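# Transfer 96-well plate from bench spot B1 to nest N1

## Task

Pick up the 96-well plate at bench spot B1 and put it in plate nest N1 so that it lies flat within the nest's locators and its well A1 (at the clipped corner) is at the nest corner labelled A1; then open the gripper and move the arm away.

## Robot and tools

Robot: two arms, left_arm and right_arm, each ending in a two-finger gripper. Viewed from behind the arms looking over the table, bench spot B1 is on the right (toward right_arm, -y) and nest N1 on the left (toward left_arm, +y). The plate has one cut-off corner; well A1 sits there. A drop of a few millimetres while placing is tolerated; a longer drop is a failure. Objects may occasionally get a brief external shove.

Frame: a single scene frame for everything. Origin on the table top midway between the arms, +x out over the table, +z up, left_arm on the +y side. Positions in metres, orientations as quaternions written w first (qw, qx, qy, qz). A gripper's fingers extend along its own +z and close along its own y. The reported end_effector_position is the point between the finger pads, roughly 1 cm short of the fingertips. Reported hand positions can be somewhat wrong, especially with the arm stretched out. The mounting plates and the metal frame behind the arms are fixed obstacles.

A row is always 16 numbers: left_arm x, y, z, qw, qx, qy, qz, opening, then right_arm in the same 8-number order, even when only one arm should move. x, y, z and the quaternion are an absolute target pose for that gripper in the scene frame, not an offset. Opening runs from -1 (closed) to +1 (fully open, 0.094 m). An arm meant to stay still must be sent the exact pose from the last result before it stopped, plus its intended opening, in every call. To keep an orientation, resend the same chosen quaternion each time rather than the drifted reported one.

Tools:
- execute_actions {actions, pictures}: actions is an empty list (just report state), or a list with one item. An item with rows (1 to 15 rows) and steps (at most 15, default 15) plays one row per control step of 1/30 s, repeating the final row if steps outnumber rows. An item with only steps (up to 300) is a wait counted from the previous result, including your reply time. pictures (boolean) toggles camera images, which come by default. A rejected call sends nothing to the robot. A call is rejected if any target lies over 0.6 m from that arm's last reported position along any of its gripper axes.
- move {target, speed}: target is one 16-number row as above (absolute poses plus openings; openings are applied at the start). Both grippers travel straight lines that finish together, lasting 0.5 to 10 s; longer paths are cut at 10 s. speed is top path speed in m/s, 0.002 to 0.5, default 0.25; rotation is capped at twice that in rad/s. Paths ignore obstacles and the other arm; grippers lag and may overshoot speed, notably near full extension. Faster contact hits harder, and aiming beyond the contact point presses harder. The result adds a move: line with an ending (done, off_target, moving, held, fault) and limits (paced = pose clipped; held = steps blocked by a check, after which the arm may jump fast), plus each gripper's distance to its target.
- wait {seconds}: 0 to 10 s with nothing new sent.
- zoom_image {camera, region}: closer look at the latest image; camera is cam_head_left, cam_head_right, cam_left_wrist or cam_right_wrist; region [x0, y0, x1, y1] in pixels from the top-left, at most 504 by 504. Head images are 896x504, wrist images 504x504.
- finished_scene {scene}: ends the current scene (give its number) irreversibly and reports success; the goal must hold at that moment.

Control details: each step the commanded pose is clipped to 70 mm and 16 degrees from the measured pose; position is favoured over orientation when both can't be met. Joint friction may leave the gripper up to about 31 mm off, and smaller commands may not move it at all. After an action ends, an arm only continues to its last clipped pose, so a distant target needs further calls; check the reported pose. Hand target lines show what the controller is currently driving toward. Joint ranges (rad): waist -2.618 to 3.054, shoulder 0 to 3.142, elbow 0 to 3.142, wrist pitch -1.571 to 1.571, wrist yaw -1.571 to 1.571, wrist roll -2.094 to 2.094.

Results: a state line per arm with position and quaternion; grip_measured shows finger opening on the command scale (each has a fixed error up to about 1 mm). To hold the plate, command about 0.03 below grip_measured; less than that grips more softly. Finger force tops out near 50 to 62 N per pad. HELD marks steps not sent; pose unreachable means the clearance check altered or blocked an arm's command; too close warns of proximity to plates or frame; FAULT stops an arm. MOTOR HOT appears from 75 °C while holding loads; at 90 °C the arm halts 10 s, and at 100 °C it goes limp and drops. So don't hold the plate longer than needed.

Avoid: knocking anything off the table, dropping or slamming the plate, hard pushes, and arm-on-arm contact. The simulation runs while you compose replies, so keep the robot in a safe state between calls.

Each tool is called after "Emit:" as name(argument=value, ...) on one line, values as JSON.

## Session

Emit:
execute_actions(actions=[])

Scene clock: 0.00 s of 13200.00 s.
left_arm: end_effector_position=(+0.0751, -0.1956, +0.2147) grip_measured=+1.000 end_effector_quat_wxyz=(+0.044, -0.139, +0.752, -0.643) | right_arm: end_effector_position=(+0.1934, -0.4173, +0.1903) grip_measured=+1.000 end_effector_quat_wxyz=(+0.007, +0.357, +0.930, +0.086)
Joint positions: left_arm=[-1.345  2.302  0.974  1.294 -0.264 -1.2    0.094] | right_arm=[-0.892  0.701  0.606 -1.124 -0.483 -0.017  0.094]
Joint velocities: left_arm=[-0.012 -0.002 -0.007 -0.051 -0.022 -0.022  0.   ] | right_arm=[-0.007  0.007  0.007 -0.037  0.051  0.007  0.   ]
Motor temperatures (°C, as the motors report them): left_arm=[20 23 23 19 21 19] | right_arm=[18 28 20 21 17 19]
Hand target (left_arm): +0.075, -0.196, +0.215; +0.044, -0.139, +0.752, -0.643
Hand target (right_arm): +0.193, -0.417, +0.190; +0.007, +0.357, +0.930, +0.086
camera_calibration (this result's frames):
cam_left_wrist: T_world_to_cam=[[0.126192, -0.162819, 0.978553, -0.258401], [-0.79512, 0.573248, 0.197918, 0.133967], [-0.593178, -0.803042, -0.0571212, 0.0171177], [0, 0, 0, 1]] pos_world=[0.149282, -0.105123, 0.227322]
cam_right_wrist: T_world_to_cam=[[-0.569657, -0.808659, -0.146836, -0.198971], [-0.581503, 0.270307, 0.767325, 0.0723533], [-0.580814, 0.522498, -0.62422, 0.541706], [0, 0, 0, 1]] pos_world=[0.243359, -0.463497, 0.253409]

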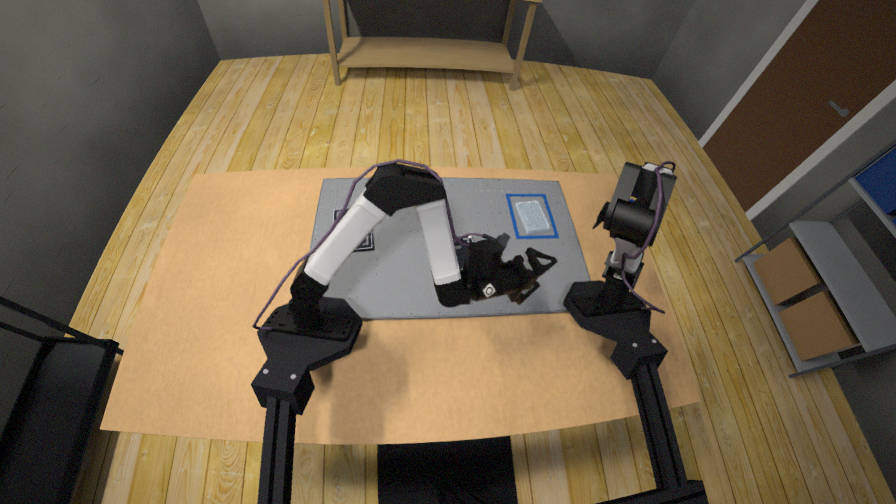

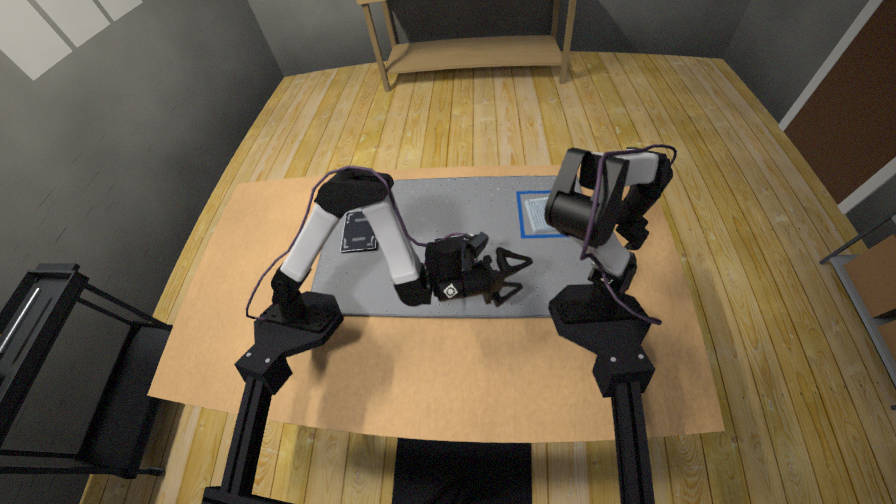

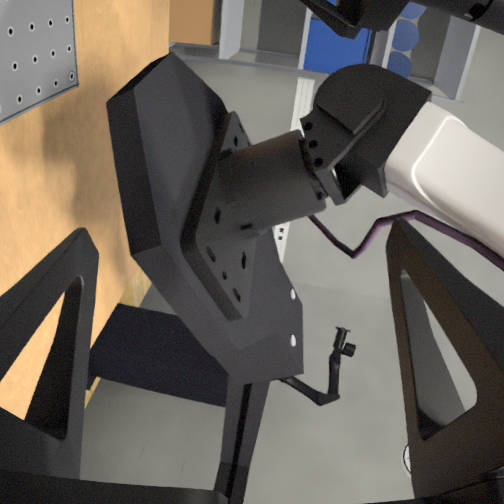

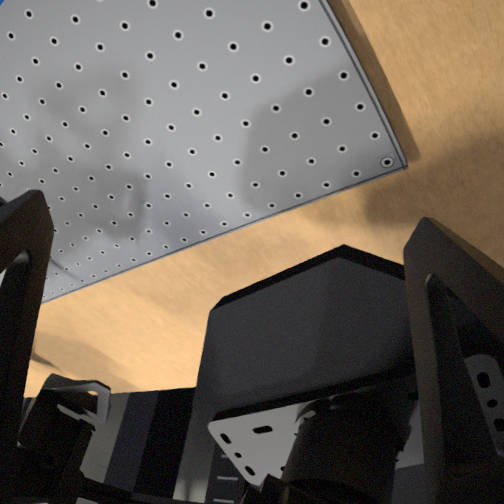

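Emit:
move(target=[0.25,0.1,0.3,0,0,1,0,1,0.193,-0.417,0.19,0.007,0.357,0.93,0.086,1])

Emit:
move(target=[0.36,0.33,0.22,0,0,1,0,1,0.42,-0.31,0.16,0,0,1,0,1])

Scene clock: 5.50 s of 13200.00 s.
left_arm: end_effector_position=(+0.2506, +0.0986, +0.3025) grip_measured=+1.000 end_effector_quat_wxyz=(-0.001, -0.015, +1.000, -0.008) | right_arm: end_effector_position=(+0.1934, -0.4173, +0.1903) grip_measured=+1.000 end_effector_quat_wxyz=(+0.007, +0.357, +0.930, +0.086)
Joint positions: left_arm=[-1.035  1.575  1.69  -1.487 -0.47  -1.201  0.094] | right_arm=[-0.892  0.701  0.606 -1.124 -0.483 -0.017  0.094]
Joint velocities: left_arm=[-0.022 -0.007 -0.012 -0.007  0.022 -0.007  0.   ] | right_arm=[ 0.002  0.007 -0.007  0.007 -0.037 -0.037  0.   ]
Motor temperatures (°C, as the motors report them): left_arm=[20 24 23 20 21 19] | right_arm=[18 27 21 21 17 19]
Hand target (left_arm): +0.254, +0.100, +0.302; +0.000, -0.011, +1.000, +0.002
Hand target (right_arm): +0.193, -0.417, +0.190; +0.007, +0.357, +0.930, +0.086
Off the commanded pose (left_arm): 0.003 m, 2 deg.
Off the commanded pose (right_arm): 0.001 m, 0 deg.
move: done
camera_calibration (this result's frames):
cam_left_wrist: T_world_to_cam=[[-0.00213177, -0.999983, -0.00542807, 0.0938076], [-0.628322, -0.00288337, 0.777948, -0.0729684], [-0.777951, 0.00506898, -0.628305, 0.501904], [0, 0, 0, 1]] pos_world=[0.344809, 0.0910515, 0.372623]
cam_right_wrist: T_world_to_cam=[[-0.569657, -0.808659, -0.146836, -0.198971], [-0.581503, 0.270307, 0.767325, 0.0723533], [-0.580814, 0.522498, -0.62422, 0.541706], [0, 0, 0, 1]] pos_world=[0.243359, -0.463497, 0.253409]

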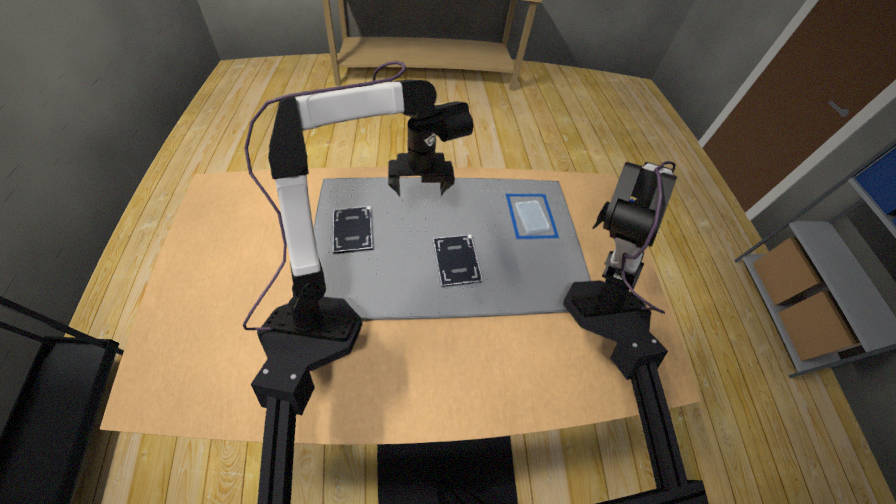

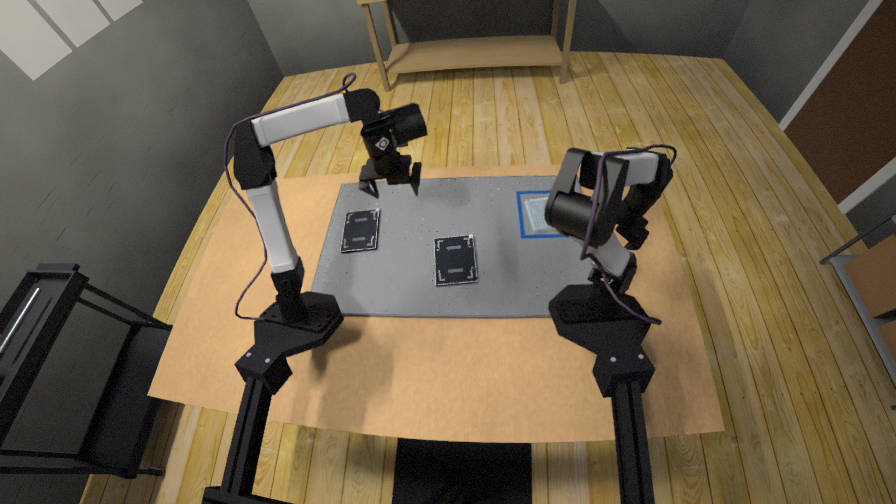

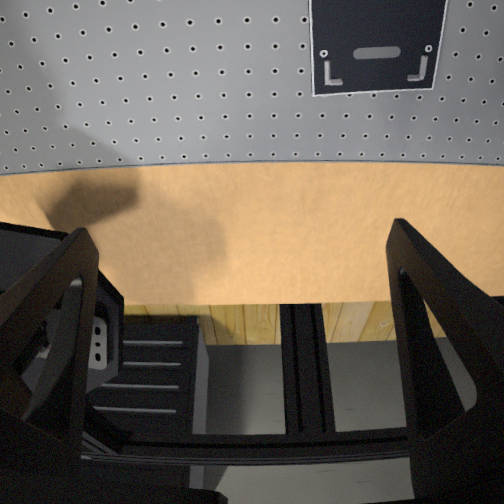

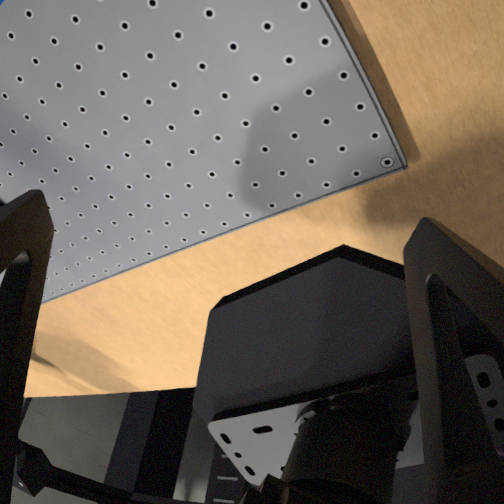

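Scene clock: 7.67 s of 13200.00 s.
left_arm: end_effector_position=(+0.3602, +0.3286, +0.2236) grip_measured=+1.000 end_effector_quat_wxyz=(-0.000, -0.005, +1.000, -0.004) | right_arm: end_effector_position=(+0.4200, -0.3144, +0.1629) grip_measured=+1.000 end_effector_quat_wxyz=(+0.011, +0.005, +1.000, -0.002)
Joint positions: left_arm=[ 0.07   1.308  1.367 -1.124 -0.053 -0.11   0.094] | right_arm=[ 0.129  1.516  1.373 -0.921  0.165  0.194  0.094]
Joint velocities: left_arm=[ 0.002 -0.012 -0.007 -0.007  0.051  0.007  0.   ] | right_arm=[-0.002 -0.002  0.002 -0.081 -0.037 -0.007  0.   ]
Motor temperatures (°C, as the motors report them): left_arm=[20 24 23 20 21 19] | right_arm=[18 27 21 21 17 19]
Hand target (left_arm): +0.364, +0.329, +0.219; +0.001, -0.003, +1.000, -0.008
Hand target (right_arm): +0.419, -0.312, +0.158; -0.000, -0.004, +1.000, -0.008
Off the commanded pose (left_arm): 0.004 m, 1 deg.
Off the commanded pose (right_arm): 0.005 m, 1 deg.
move: done
camera_calibration (this result's frames):
cam_left_wrist: T_world_to_cam=[[-0.0235957, -0.999649, -0.0120437, 0.332725], [-0.629996, 0.00551421, 0.776579, 0.056106], [-0.77624, 0.0259114, -0.629905, 0.5293], [0, 0, 0, 1]] pos_world=[0.454061, 0.318584, 0.293845]
cam_right_wrist: T_world_to_cam=[[0.109794, -0.993496, 0.0301808, -0.363026], [-0.666905, -0.0511189, 0.743387, 0.135994], [-0.73701, -0.101747, -0.66818, 0.478915], [0, 0, 0, 1]] pos_world=[0.483519, -0.304985, 0.229861]

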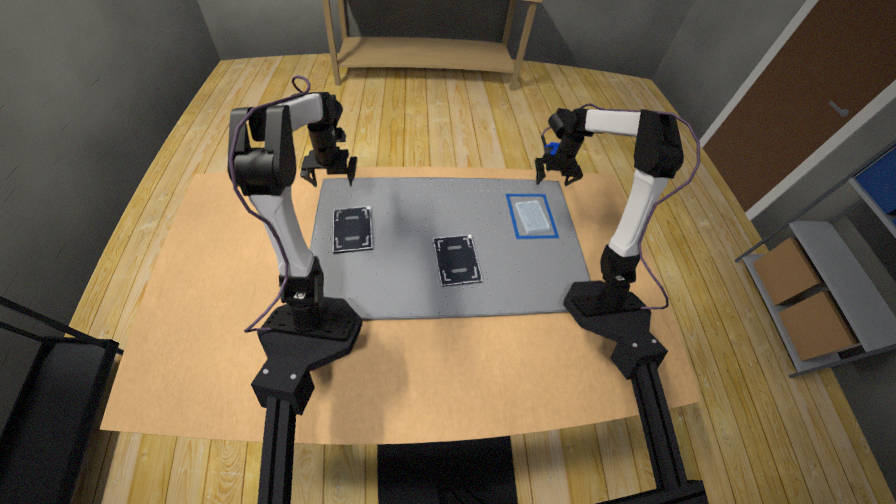

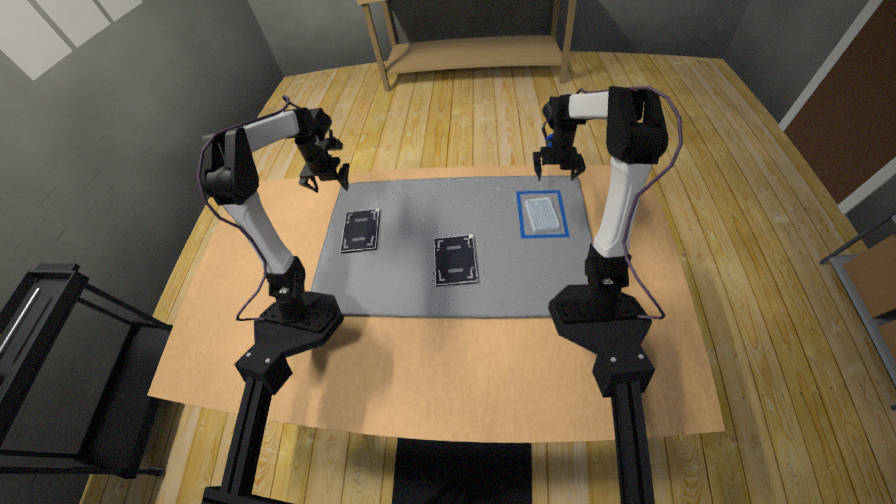

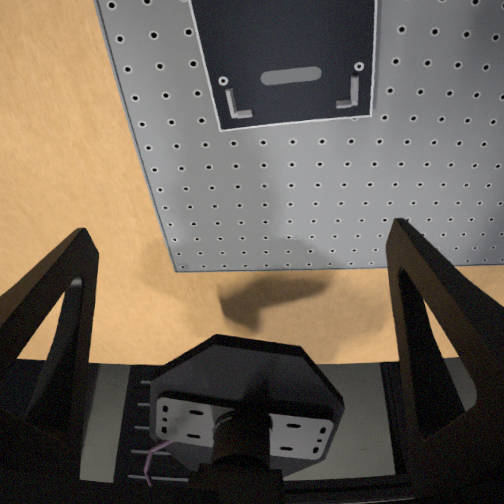

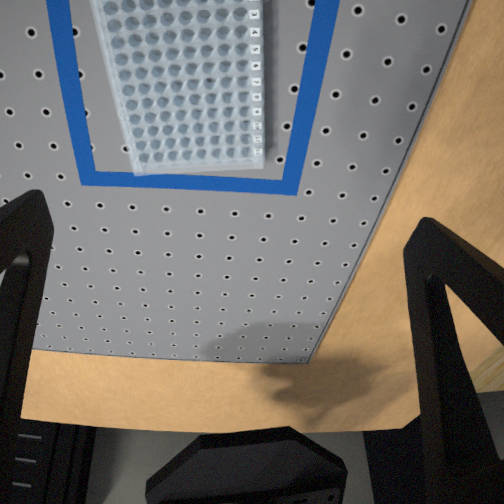

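Emit:
move(target=[0.36,0.33,0.22,0,0,1,0,1,0.39,-0.292,0.035,0,-0.078,0.997,0,1], speed=0.1)

Scene clock: 13.47 s of 13200.00 s.
left_arm: end_effector_position=(+0.3603, +0.3286, +0.2236) grip_measured=+1.000 end_effector_quat_wxyz=(-0.000, -0.003, +1.000, -0.004) | right_arm: end_effector_position=(+0.4008, -0.2967, +0.0485) grip_measured=+1.000 end_effector_quat_wxyz=(+0.019, -0.067, +0.998, -0.001)
Joint positions: left_arm=[ 0.07   1.308  1.367 -1.124 -0.053 -0.107  0.094] | right_arm=[ 0.136  1.709  1.124 -0.463  0.166  0.052  0.094]
Joint velocities: left_arm=[ 0.007 -0.022 -0.002 -0.037 -0.022 -0.037  0.   ] | right_arm=[-0.002 -0.012  0.002  0.095  0.051  0.007  0.   ]
Motor temperatures (°C, as the motors report them): left_arm=[20 25 24 20 21 19] | right_arm=[18 29 22 21 17 19]
Hand target (left_arm): +0.360, +0.330, +0.220; -0.000, +0.000, +1.000, +0.000
Hand target (right_arm): +0.387, -0.293, +0.037; +0.000, -0.078, +0.997, -0.000
Off the commanded pose (left_arm): 0.004 m, 1 deg.
Off the commanded pose (right_arm): 0.018 m, 2 deg.
After step 90, 0.90 s passed at rest.
move: off_target (right_arm)
camera_calibration (this result's frames):
cam_left_wrist: T_world_to_cam=[[-0.0262365, -0.999584, -0.0120138, 0.333641], [-0.630291, 0.00721299, 0.776325, 0.0557697], [-0.775915, 0.0279402, -0.630218, 0.528659], [0, 0, 0, 1]] pos_world=[0.454099, 0.318329, 0.293884]
cam_right_wrist: T_world_to_cam=[[0.252012, -0.9672, 0.0318315, -0.389193], [-0.663737, -0.148818, 0.733012, 0.179432], [-0.704232, -0.205856, -0.67947, 0.346639], [0, 0, 0, 1]] pos_world=[0.461292, -0.278368, 0.116393]

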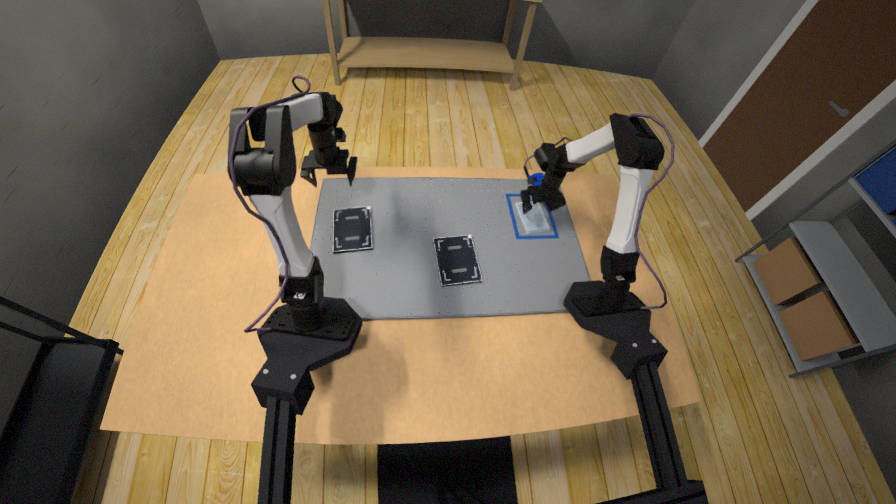

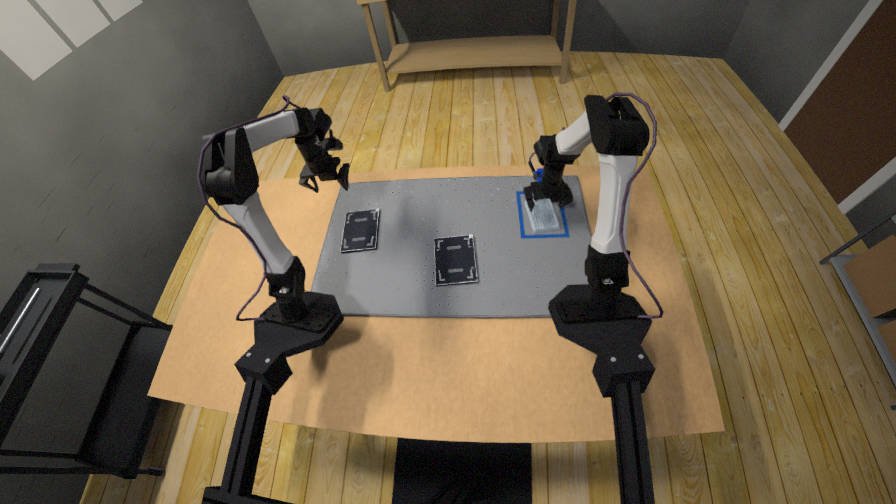

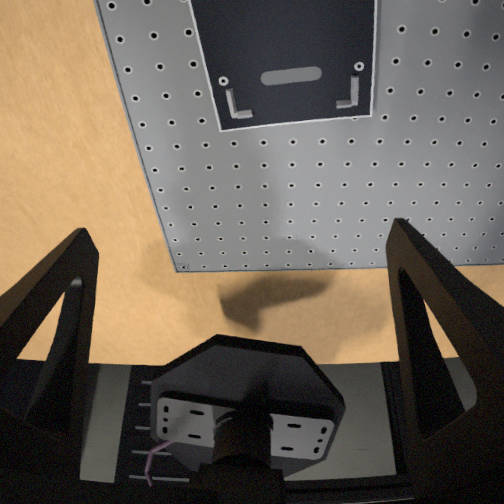

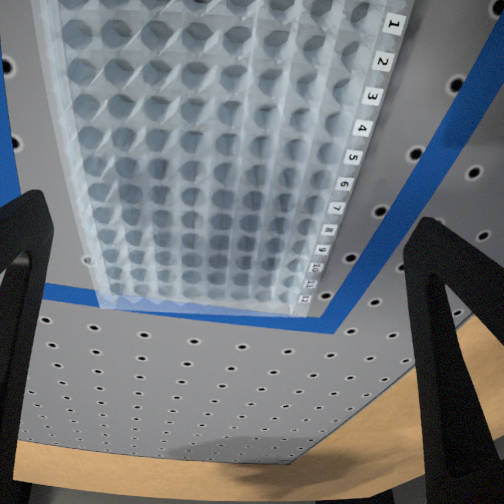

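Emit:
move(target=[0.36,0.33,0.22,0,0,1,0,1,0.378,-0.283,0.03,0,-0.078,0.997,0,1], speed=0.03)

Scene clock: 17.30 s of 13200.00 s.
left_arm: end_effector_position=(+0.3603, +0.3286, +0.2236) grip_measured=+1.000 end_effector_quat_wxyz=(-0.000, -0.003, +1.000, -0.004) | right_arm: end_effector_position=(+0.3938, -0.2845, +0.0450) grip_measured=+1.000 end_effector_quat_wxyz=(+0.022, -0.074, +0.997, +0.006)
Joint positions: left_arm=[ 0.07   1.308  1.367 -1.124 -0.053 -0.107  0.094] | right_arm=[ 0.167  1.709  1.091 -0.426  0.17   0.066  0.094]
Joint velocities: left_arm=[ 0.007 -0.002 -0.012 -0.007 -0.051 -0.037  0.   ] | right_arm=[-0.002 -0.002 -0.007 -0.037  0.081  0.007  0.   ]
Motor temperatures (°C, as the motors report them): left_arm=[20 25 24 19 21 19] | right_arm=[18 30 22 21 17 19]
Hand target (left_arm): +0.360, +0.330, +0.220; -0.000, -0.000, +1.000, -0.000
Hand target (right_arm): +0.378, -0.284, +0.031; +0.000, -0.078, +0.997, -0.000
Off the commanded pose (left_arm): 0.004 m, 1 deg.
Off the commanded pose (right_arm): 0.022 m, 3 deg.
move: off_target (right_arm)
camera_calibration (this result's frames):
cam_left_wrist: T_world_to_cam=[[-0.0262365, -0.999584, -0.0120138, 0.333641], [-0.630291, 0.00721299, 0.776325, 0.0557697], [-0.775915, 0.0279402, -0.630218, 0.528659], [0, 0, 0, 1]] pos_world=[0.454099, 0.318329, 0.293884]
cam_right_wrist: T_world_to_cam=[[0.264498, -0.964177, 0.0200912, -0.379051], [-0.66611, -0.167587, 0.726782, 0.175106], [-0.69738, -0.205616, -0.686574, 0.339534], [0, 0, 0, 1]] pos_world=[0.453683, -0.266314, 0.113467]

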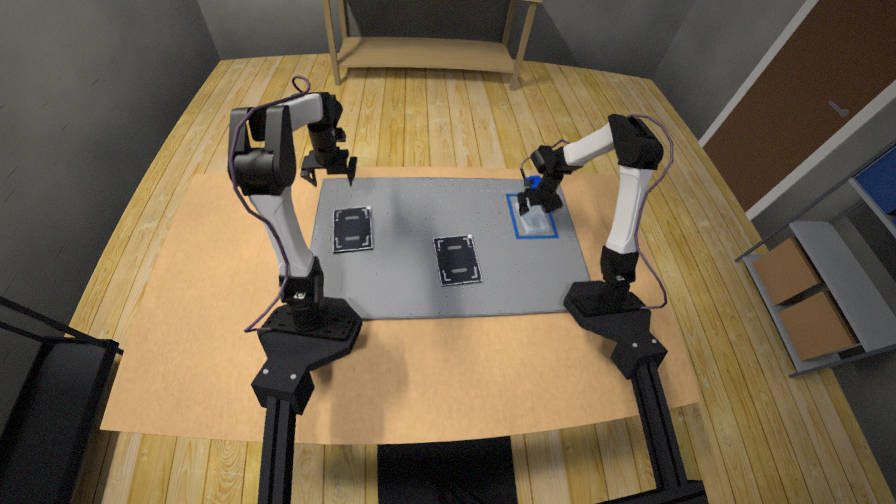

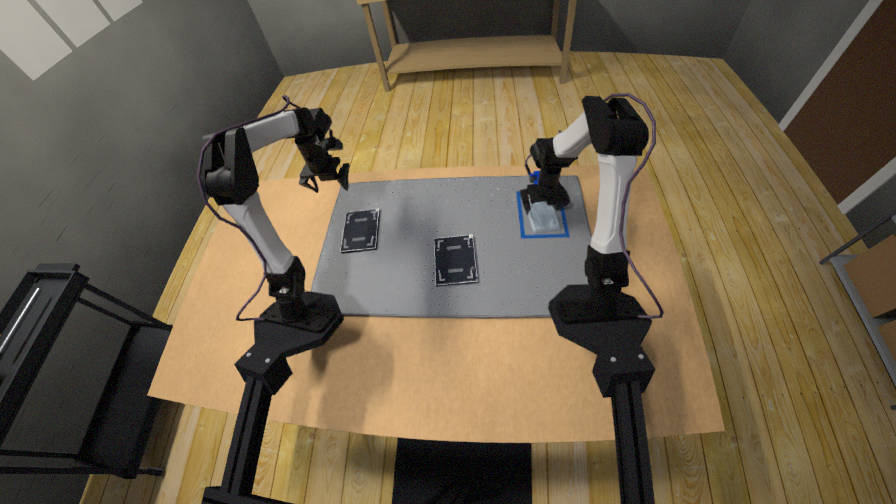

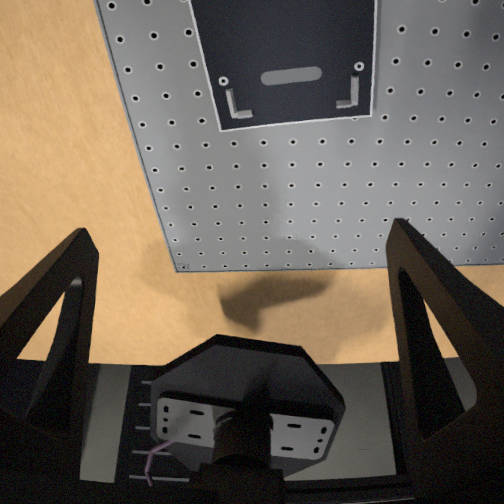

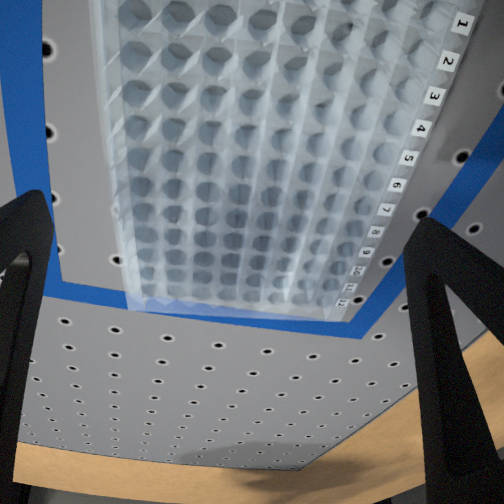

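Emit:
move(target=[0.36,0.33,0.22,0,0,1,0,1,0.378,-0.292,0.028,0,-0.078,0.997,0,1], speed=0.03)

Scene clock: 19.97 s of 13200.00 s.
left_arm: end_effector_position=(+0.3603, +0.3286, +0.2236) grip_measured=+1.000 end_effector_quat_wxyz=(-0.000, -0.003, +1.000, -0.004) | right_arm: end_effector_position=(+0.3967, -0.2840, +0.0451) grip_measured=+1.000 end_effector_quat_wxyz=(+0.028, -0.077, +0.997, +0.006)
Joint positions: left_arm=[ 0.07   1.308  1.367 -1.124 -0.053 -0.107  0.094] | right_arm=[ 0.167  1.709  1.091 -0.414  0.17   0.058  0.094]
Joint velocities: left_arm=[-0.022 -0.012 -0.002  0.007 -0.051  0.037  0.   ] | right_arm=[-0.022 -0.007  0.002  0.022 -0.037  0.066  0.   ]
Motor temperatures (°C, as the motors report them): left_arm=[20 25 24 19 21 19] | right_arm=[18 31 22 21 17 19]
Hand target (left_arm): +0.360, +0.330, +0.220; -0.000, -0.000, +1.000, -0.000
Hand target (right_arm): +0.377, -0.292, +0.030; -0.000, -0.078, +0.997, +0.000
Off the commanded pose (left_arm): 0.004 m, 1 deg.
Off the commanded pose (right_arm): 0.027 m, 3 deg.
move: off_target (right_arm)
camera_calibration (this result's frames):
cam_left_wrist: T_world_to_cam=[[-0.0262365, -0.999584, -0.0120138, 0.333641], [-0.630291, 0.00721299, 0.776325, 0.0557697], [-0.775915, 0.0279402, -0.630218, 0.528659], [0, 0, 0, 1]] pos_world=[0.454099, 0.318329, 0.293884]
cam_right_wrist: T_world_to_cam=[[0.270311, -0.962525, 0.021855, -0.38126], [-0.673462, -0.172812, 0.718738, 0.178766], [-0.688026, -0.209001, -0.694937, 0.337417], [0, 0, 0, 1]] pos_world=[0.455603, -0.265559, 0.114331]

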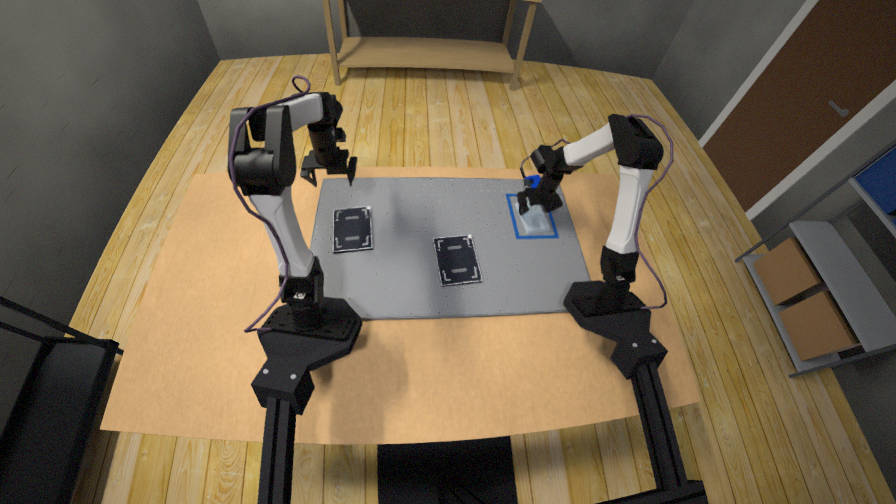

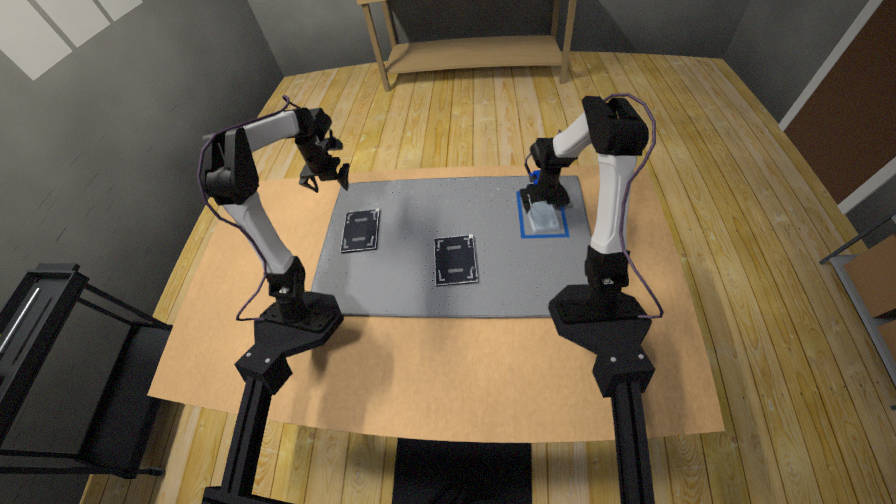

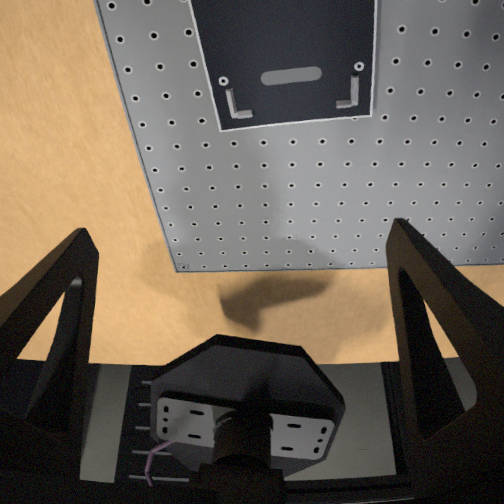

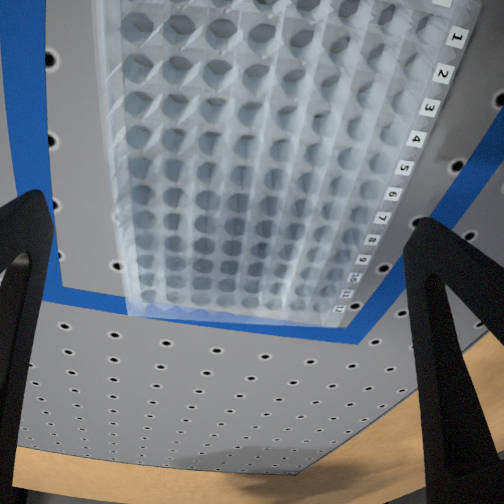

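Emit:
move(target=[0.36,0.33,0.22,0,0,1,0,1,0.378,-0.32,0.05,0,-0.078,0.997,0,1], speed=0.05)

Emit:
move(target=[0.36,0.33,0.22,0,0,1,0,1,0.378,-0.2895,0.03,0,-0.078,0.997,0,1], speed=0.03)

Scene clock: 24.50 s of 13200.00 s.
left_arm: end_effector_position=(+0.3603, +0.3286, +0.2236) grip_measured=+1.000 end_effector_quat_wxyz=(-0.000, -0.003, +1.000, -0.004) | right_arm: end_effector_position=(+0.3887, -0.3155, +0.0499) grip_measured=+1.000 end_effector_quat_wxyz=(+0.012, -0.076, +0.997, -0.002)
Joint positions: left_arm=[ 0.07   1.308  1.367 -1.124 -0.053 -0.107  0.094] | right_arm=[ 0.086  1.665  1.064 -0.454  0.142 -0.007  0.094]
Joint velocities: left_arm=[-0.017 -0.007 -0.007 -0.051  0.022 -0.022  0.   ] | right_arm=[-0.007  0.007  0.002  0.037 -0.081 -0.007  0.   ]
Motor temperatures (°C, as the motors report them): left_arm=[20 26 24 19 21 19] | right_arm=[18 32 21 21 17 19]
Hand target (left_arm): +0.360, +0.330, +0.220; -0.000, -0.000, +1.000, -0.000
Hand target (right_arm): +0.378, -0.319, +0.050; -0.000, -0.077, +0.997, +0.001
Off the commanded pose (left_arm): 0.004 m, 1 deg.
Off the commanded pose (right_arm): 0.012 m, 1 deg.
After step 90, 0.40 s passed at rest.
move: off_target (right_arm)
camera_calibration (this result's frames):
cam_left_wrist: T_world_to_cam=[[-0.0262365, -0.999584, -0.0120138, 0.333641], [-0.630291, 0.00721299, 0.776325, 0.0557697], [-0.775915, 0.0279402, -0.630218, 0.528659], [0, 0, 0, 1]] pos_world=[0.454099, 0.318329, 0.293884]
cam_right_wrist: T_world_to_cam=[[0.269318, -0.962555, 0.0309251, -0.409551], [-0.651558, -0.158468, 0.741863, 0.159373], [-0.709183, -0.219947, -0.669838, 0.332224], [0, 0, 0, 1]] pos_world=[0.449748, -0.295888, 0.116969]

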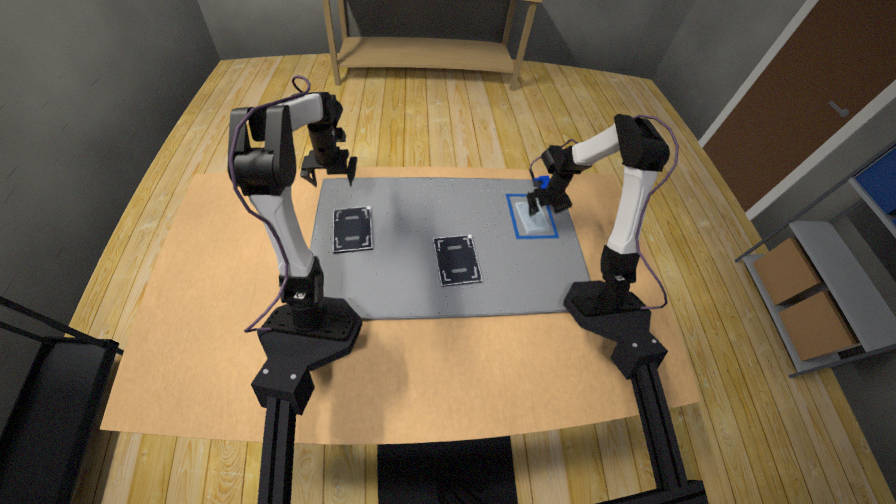

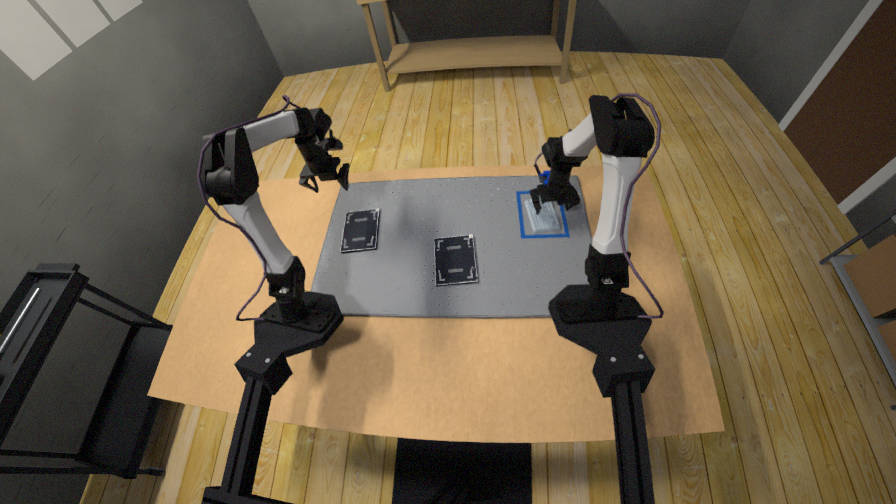

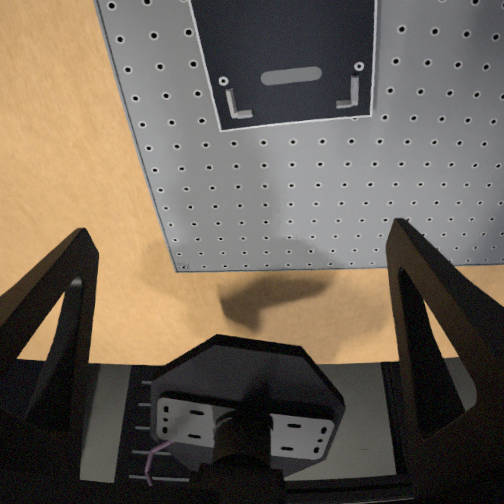

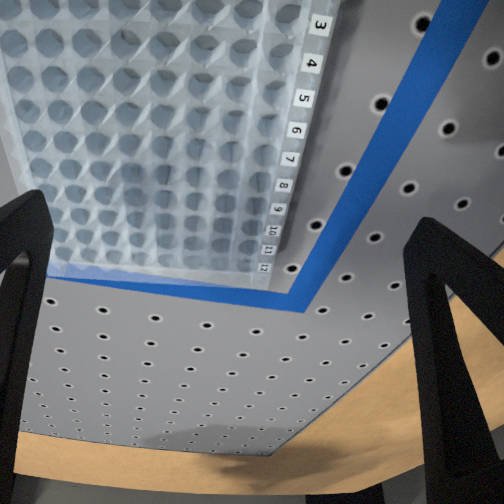

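Scene clock: 25.90 s of 13200.00 s.
left_arm: end_effector_position=(+0.3603, +0.3286, +0.2236) grip_measured=+1.000 end_effector_quat_wxyz=(-0.000, -0.003, +1.000, -0.004) | right_arm: end_effector_position=(+0.3856, -0.2920, +0.0407) grip_measured=+1.000 end_effector_quat_wxyz=(+0.013, -0.076, +0.997, +0.004)
Joint positions: left_arm=[ 0.07   1.308  1.367 -1.124 -0.053 -0.107  0.094] | right_arm=[ 0.148  1.705  1.064 -0.419  0.16   0.048  0.094]
Joint velocities: left_arm=[ 0.007 -0.007 -0.002 -0.007  0.022  0.037  0.   ] | right_arm=[-0.007 -0.012  0.012  0.022 -0.007 -0.037  0.   ]
Motor temperatures (°C, as the motors report them): left_arm=[20 26 25 19 21 19] | right_arm=[18 32 21 21 17 19]
Hand target (left_arm): +0.360, +0.330, +0.220; -0.000, -0.000, +1.000, -0.000
Hand target (right_arm): +0.378, -0.290, +0.031; +0.000, -0.078, +0.997, -0.001
Off the commanded pose (left_arm): 0.004 m, 1 deg.
Off the commanded pose (right_arm): 0.013 m, 2 deg.
move: off_target (right_arm)
camera_calibration (this result's frames):
cam_left_wrist: T_world_to_cam=[[-0.0262365, -0.999584, -0.0120138, 0.333641], [-0.630291, 0.00721299, 0.776325, 0.0557697], [-0.775915, 0.0279402, -0.630218, 0.528659], [0, 0, 0, 1]] pos_world=[0.454099, 0.318329, 0.293884]
cam_right_wrist: T_world_to_cam=[[0.269376, -0.96284, 0.0193948, -0.385513], [-0.652124, -0.167553, 0.739365, 0.165611], [-0.70864, -0.211815, -0.673026, 0.331299], [0, 0, 0, 1]] pos_world=[0.446619, -0.273265, 0.108002]

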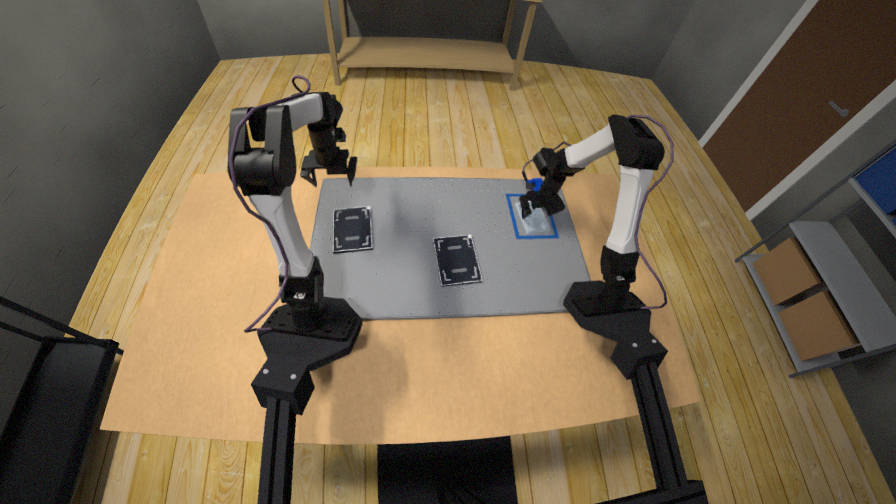

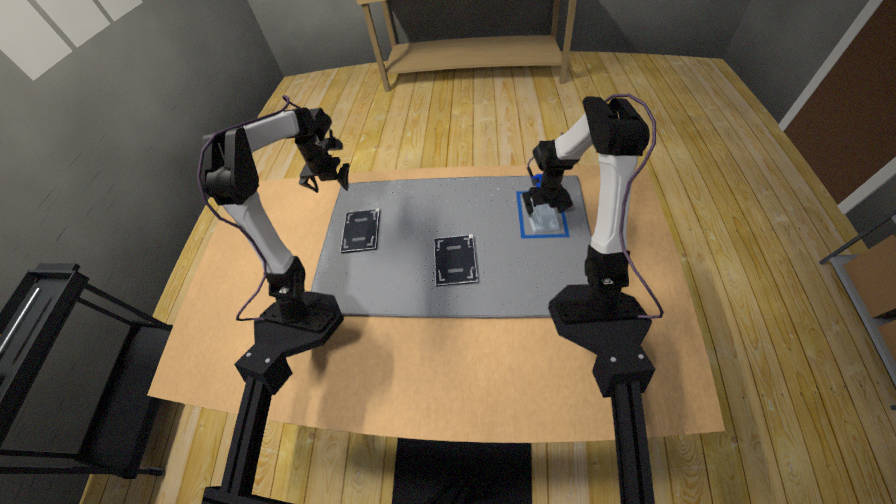

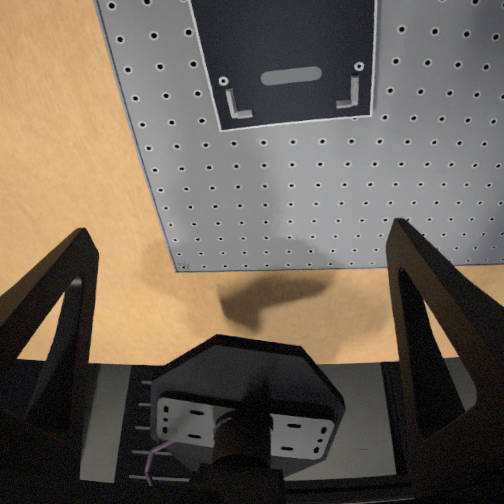

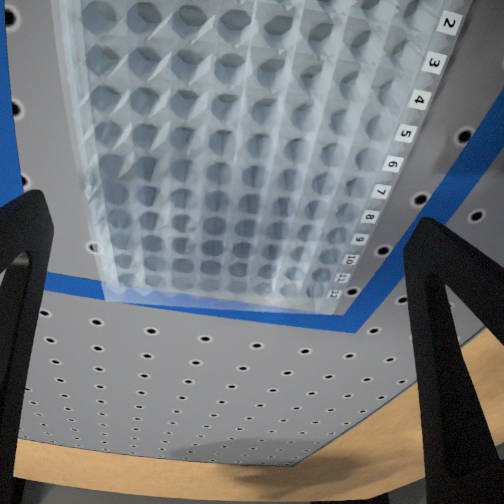

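Emit:
move(target=[0.36,0.33,0.22,0,0,1,0,1,0.378,-0.2895,0.0,0,-0.078,0.997,0,1], speed=0.025)

Scene clock: 29.73 s of 13200.00 s.
left_arm: end_effector_position=(+0.3603, +0.3286, +0.2236) grip_measured=+1.000 end_effector_quat_wxyz=(-0.000, -0.003, +1.000, -0.004) | right_arm: end_effector_position=(+0.3892, -0.2881, +0.0187) grip_measured=+1.000 end_effector_quat_wxyz=(+0.020, -0.074, +0.997, +0.004)
Joint positions: left_arm=[ 0.07   1.308  1.367 -1.124 -0.053 -0.107  0.094] | right_arm=[ 0.148  1.776  1.064 -0.333  0.163  0.049  0.094]
Joint velocities: left_arm=[ 0.017 -0.007  0.007  0.095 -0.007  0.051  0.   ] | right_arm=[-0.007  0.007 -0.007  0.007 -0.051  0.007  0.   ]
Motor temperatures (°C, as the motors report them): left_arm=[20 26 25 19 21 19] | right_arm=[18 32 22 21 17 19]
Hand target (left_arm): +0.360, +0.330, +0.220; -0.000, -0.000, +1.000, -0.000
Hand target (right_arm): +0.377, -0.290, +0.002; -0.000, -0.078, +0.997, +0.000
Off the commanded pose (left_arm): 0.004 m, 1 deg.
Off the commanded pose (right_arm): 0.022 m, 2 deg.
move: off_target (right_arm)
camera_calibration (this result's frames):
cam_left_wrist: T_world_to_cam=[[-0.0262365, -0.999584, -0.0120138, 0.333641], [-0.630291, 0.00721299, 0.776325, 0.0557697], [-0.775915, 0.0279402, -0.630218, 0.528659], [0, 0, 0, 1]] pos_world=[0.454099, 0.318329, 0.293884]
cam_right_wrist: T_world_to_cam=[[0.265122, -0.963932, 0.023355, -0.380976], [-0.663786, -0.164893, 0.729519, 0.190269], [-0.699356, -0.208914, -0.683561, 0.317297], [0, 0, 0, 1]] pos_world=[0.449207, -0.269573, 0.0869852]

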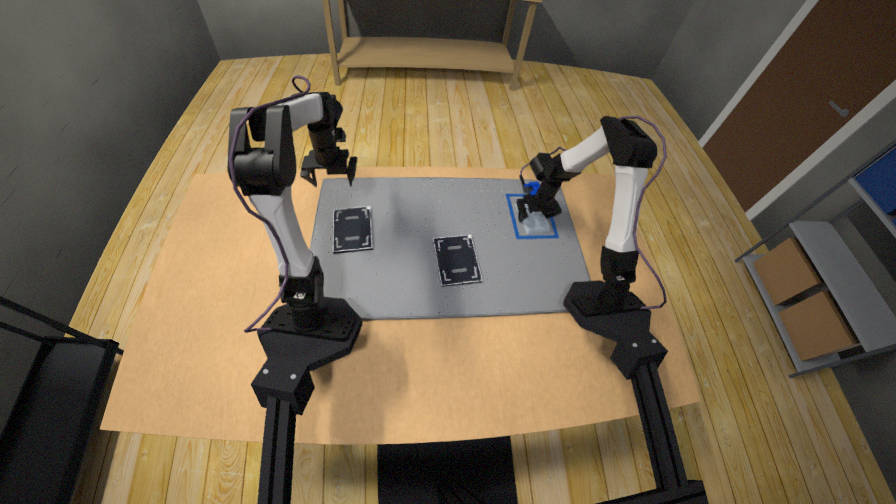

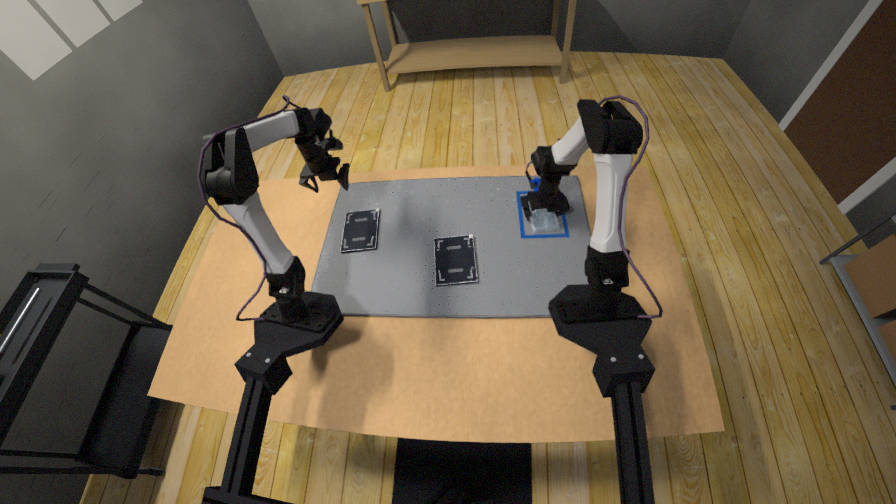

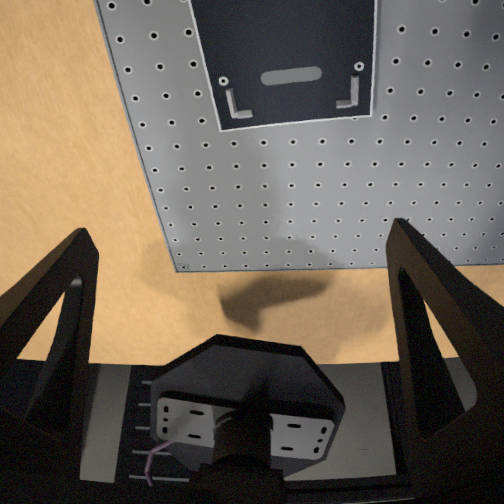

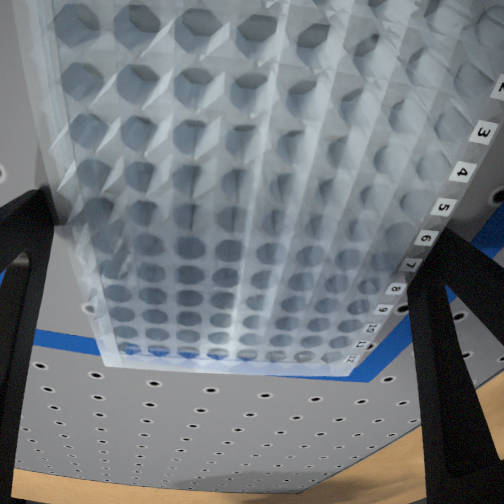

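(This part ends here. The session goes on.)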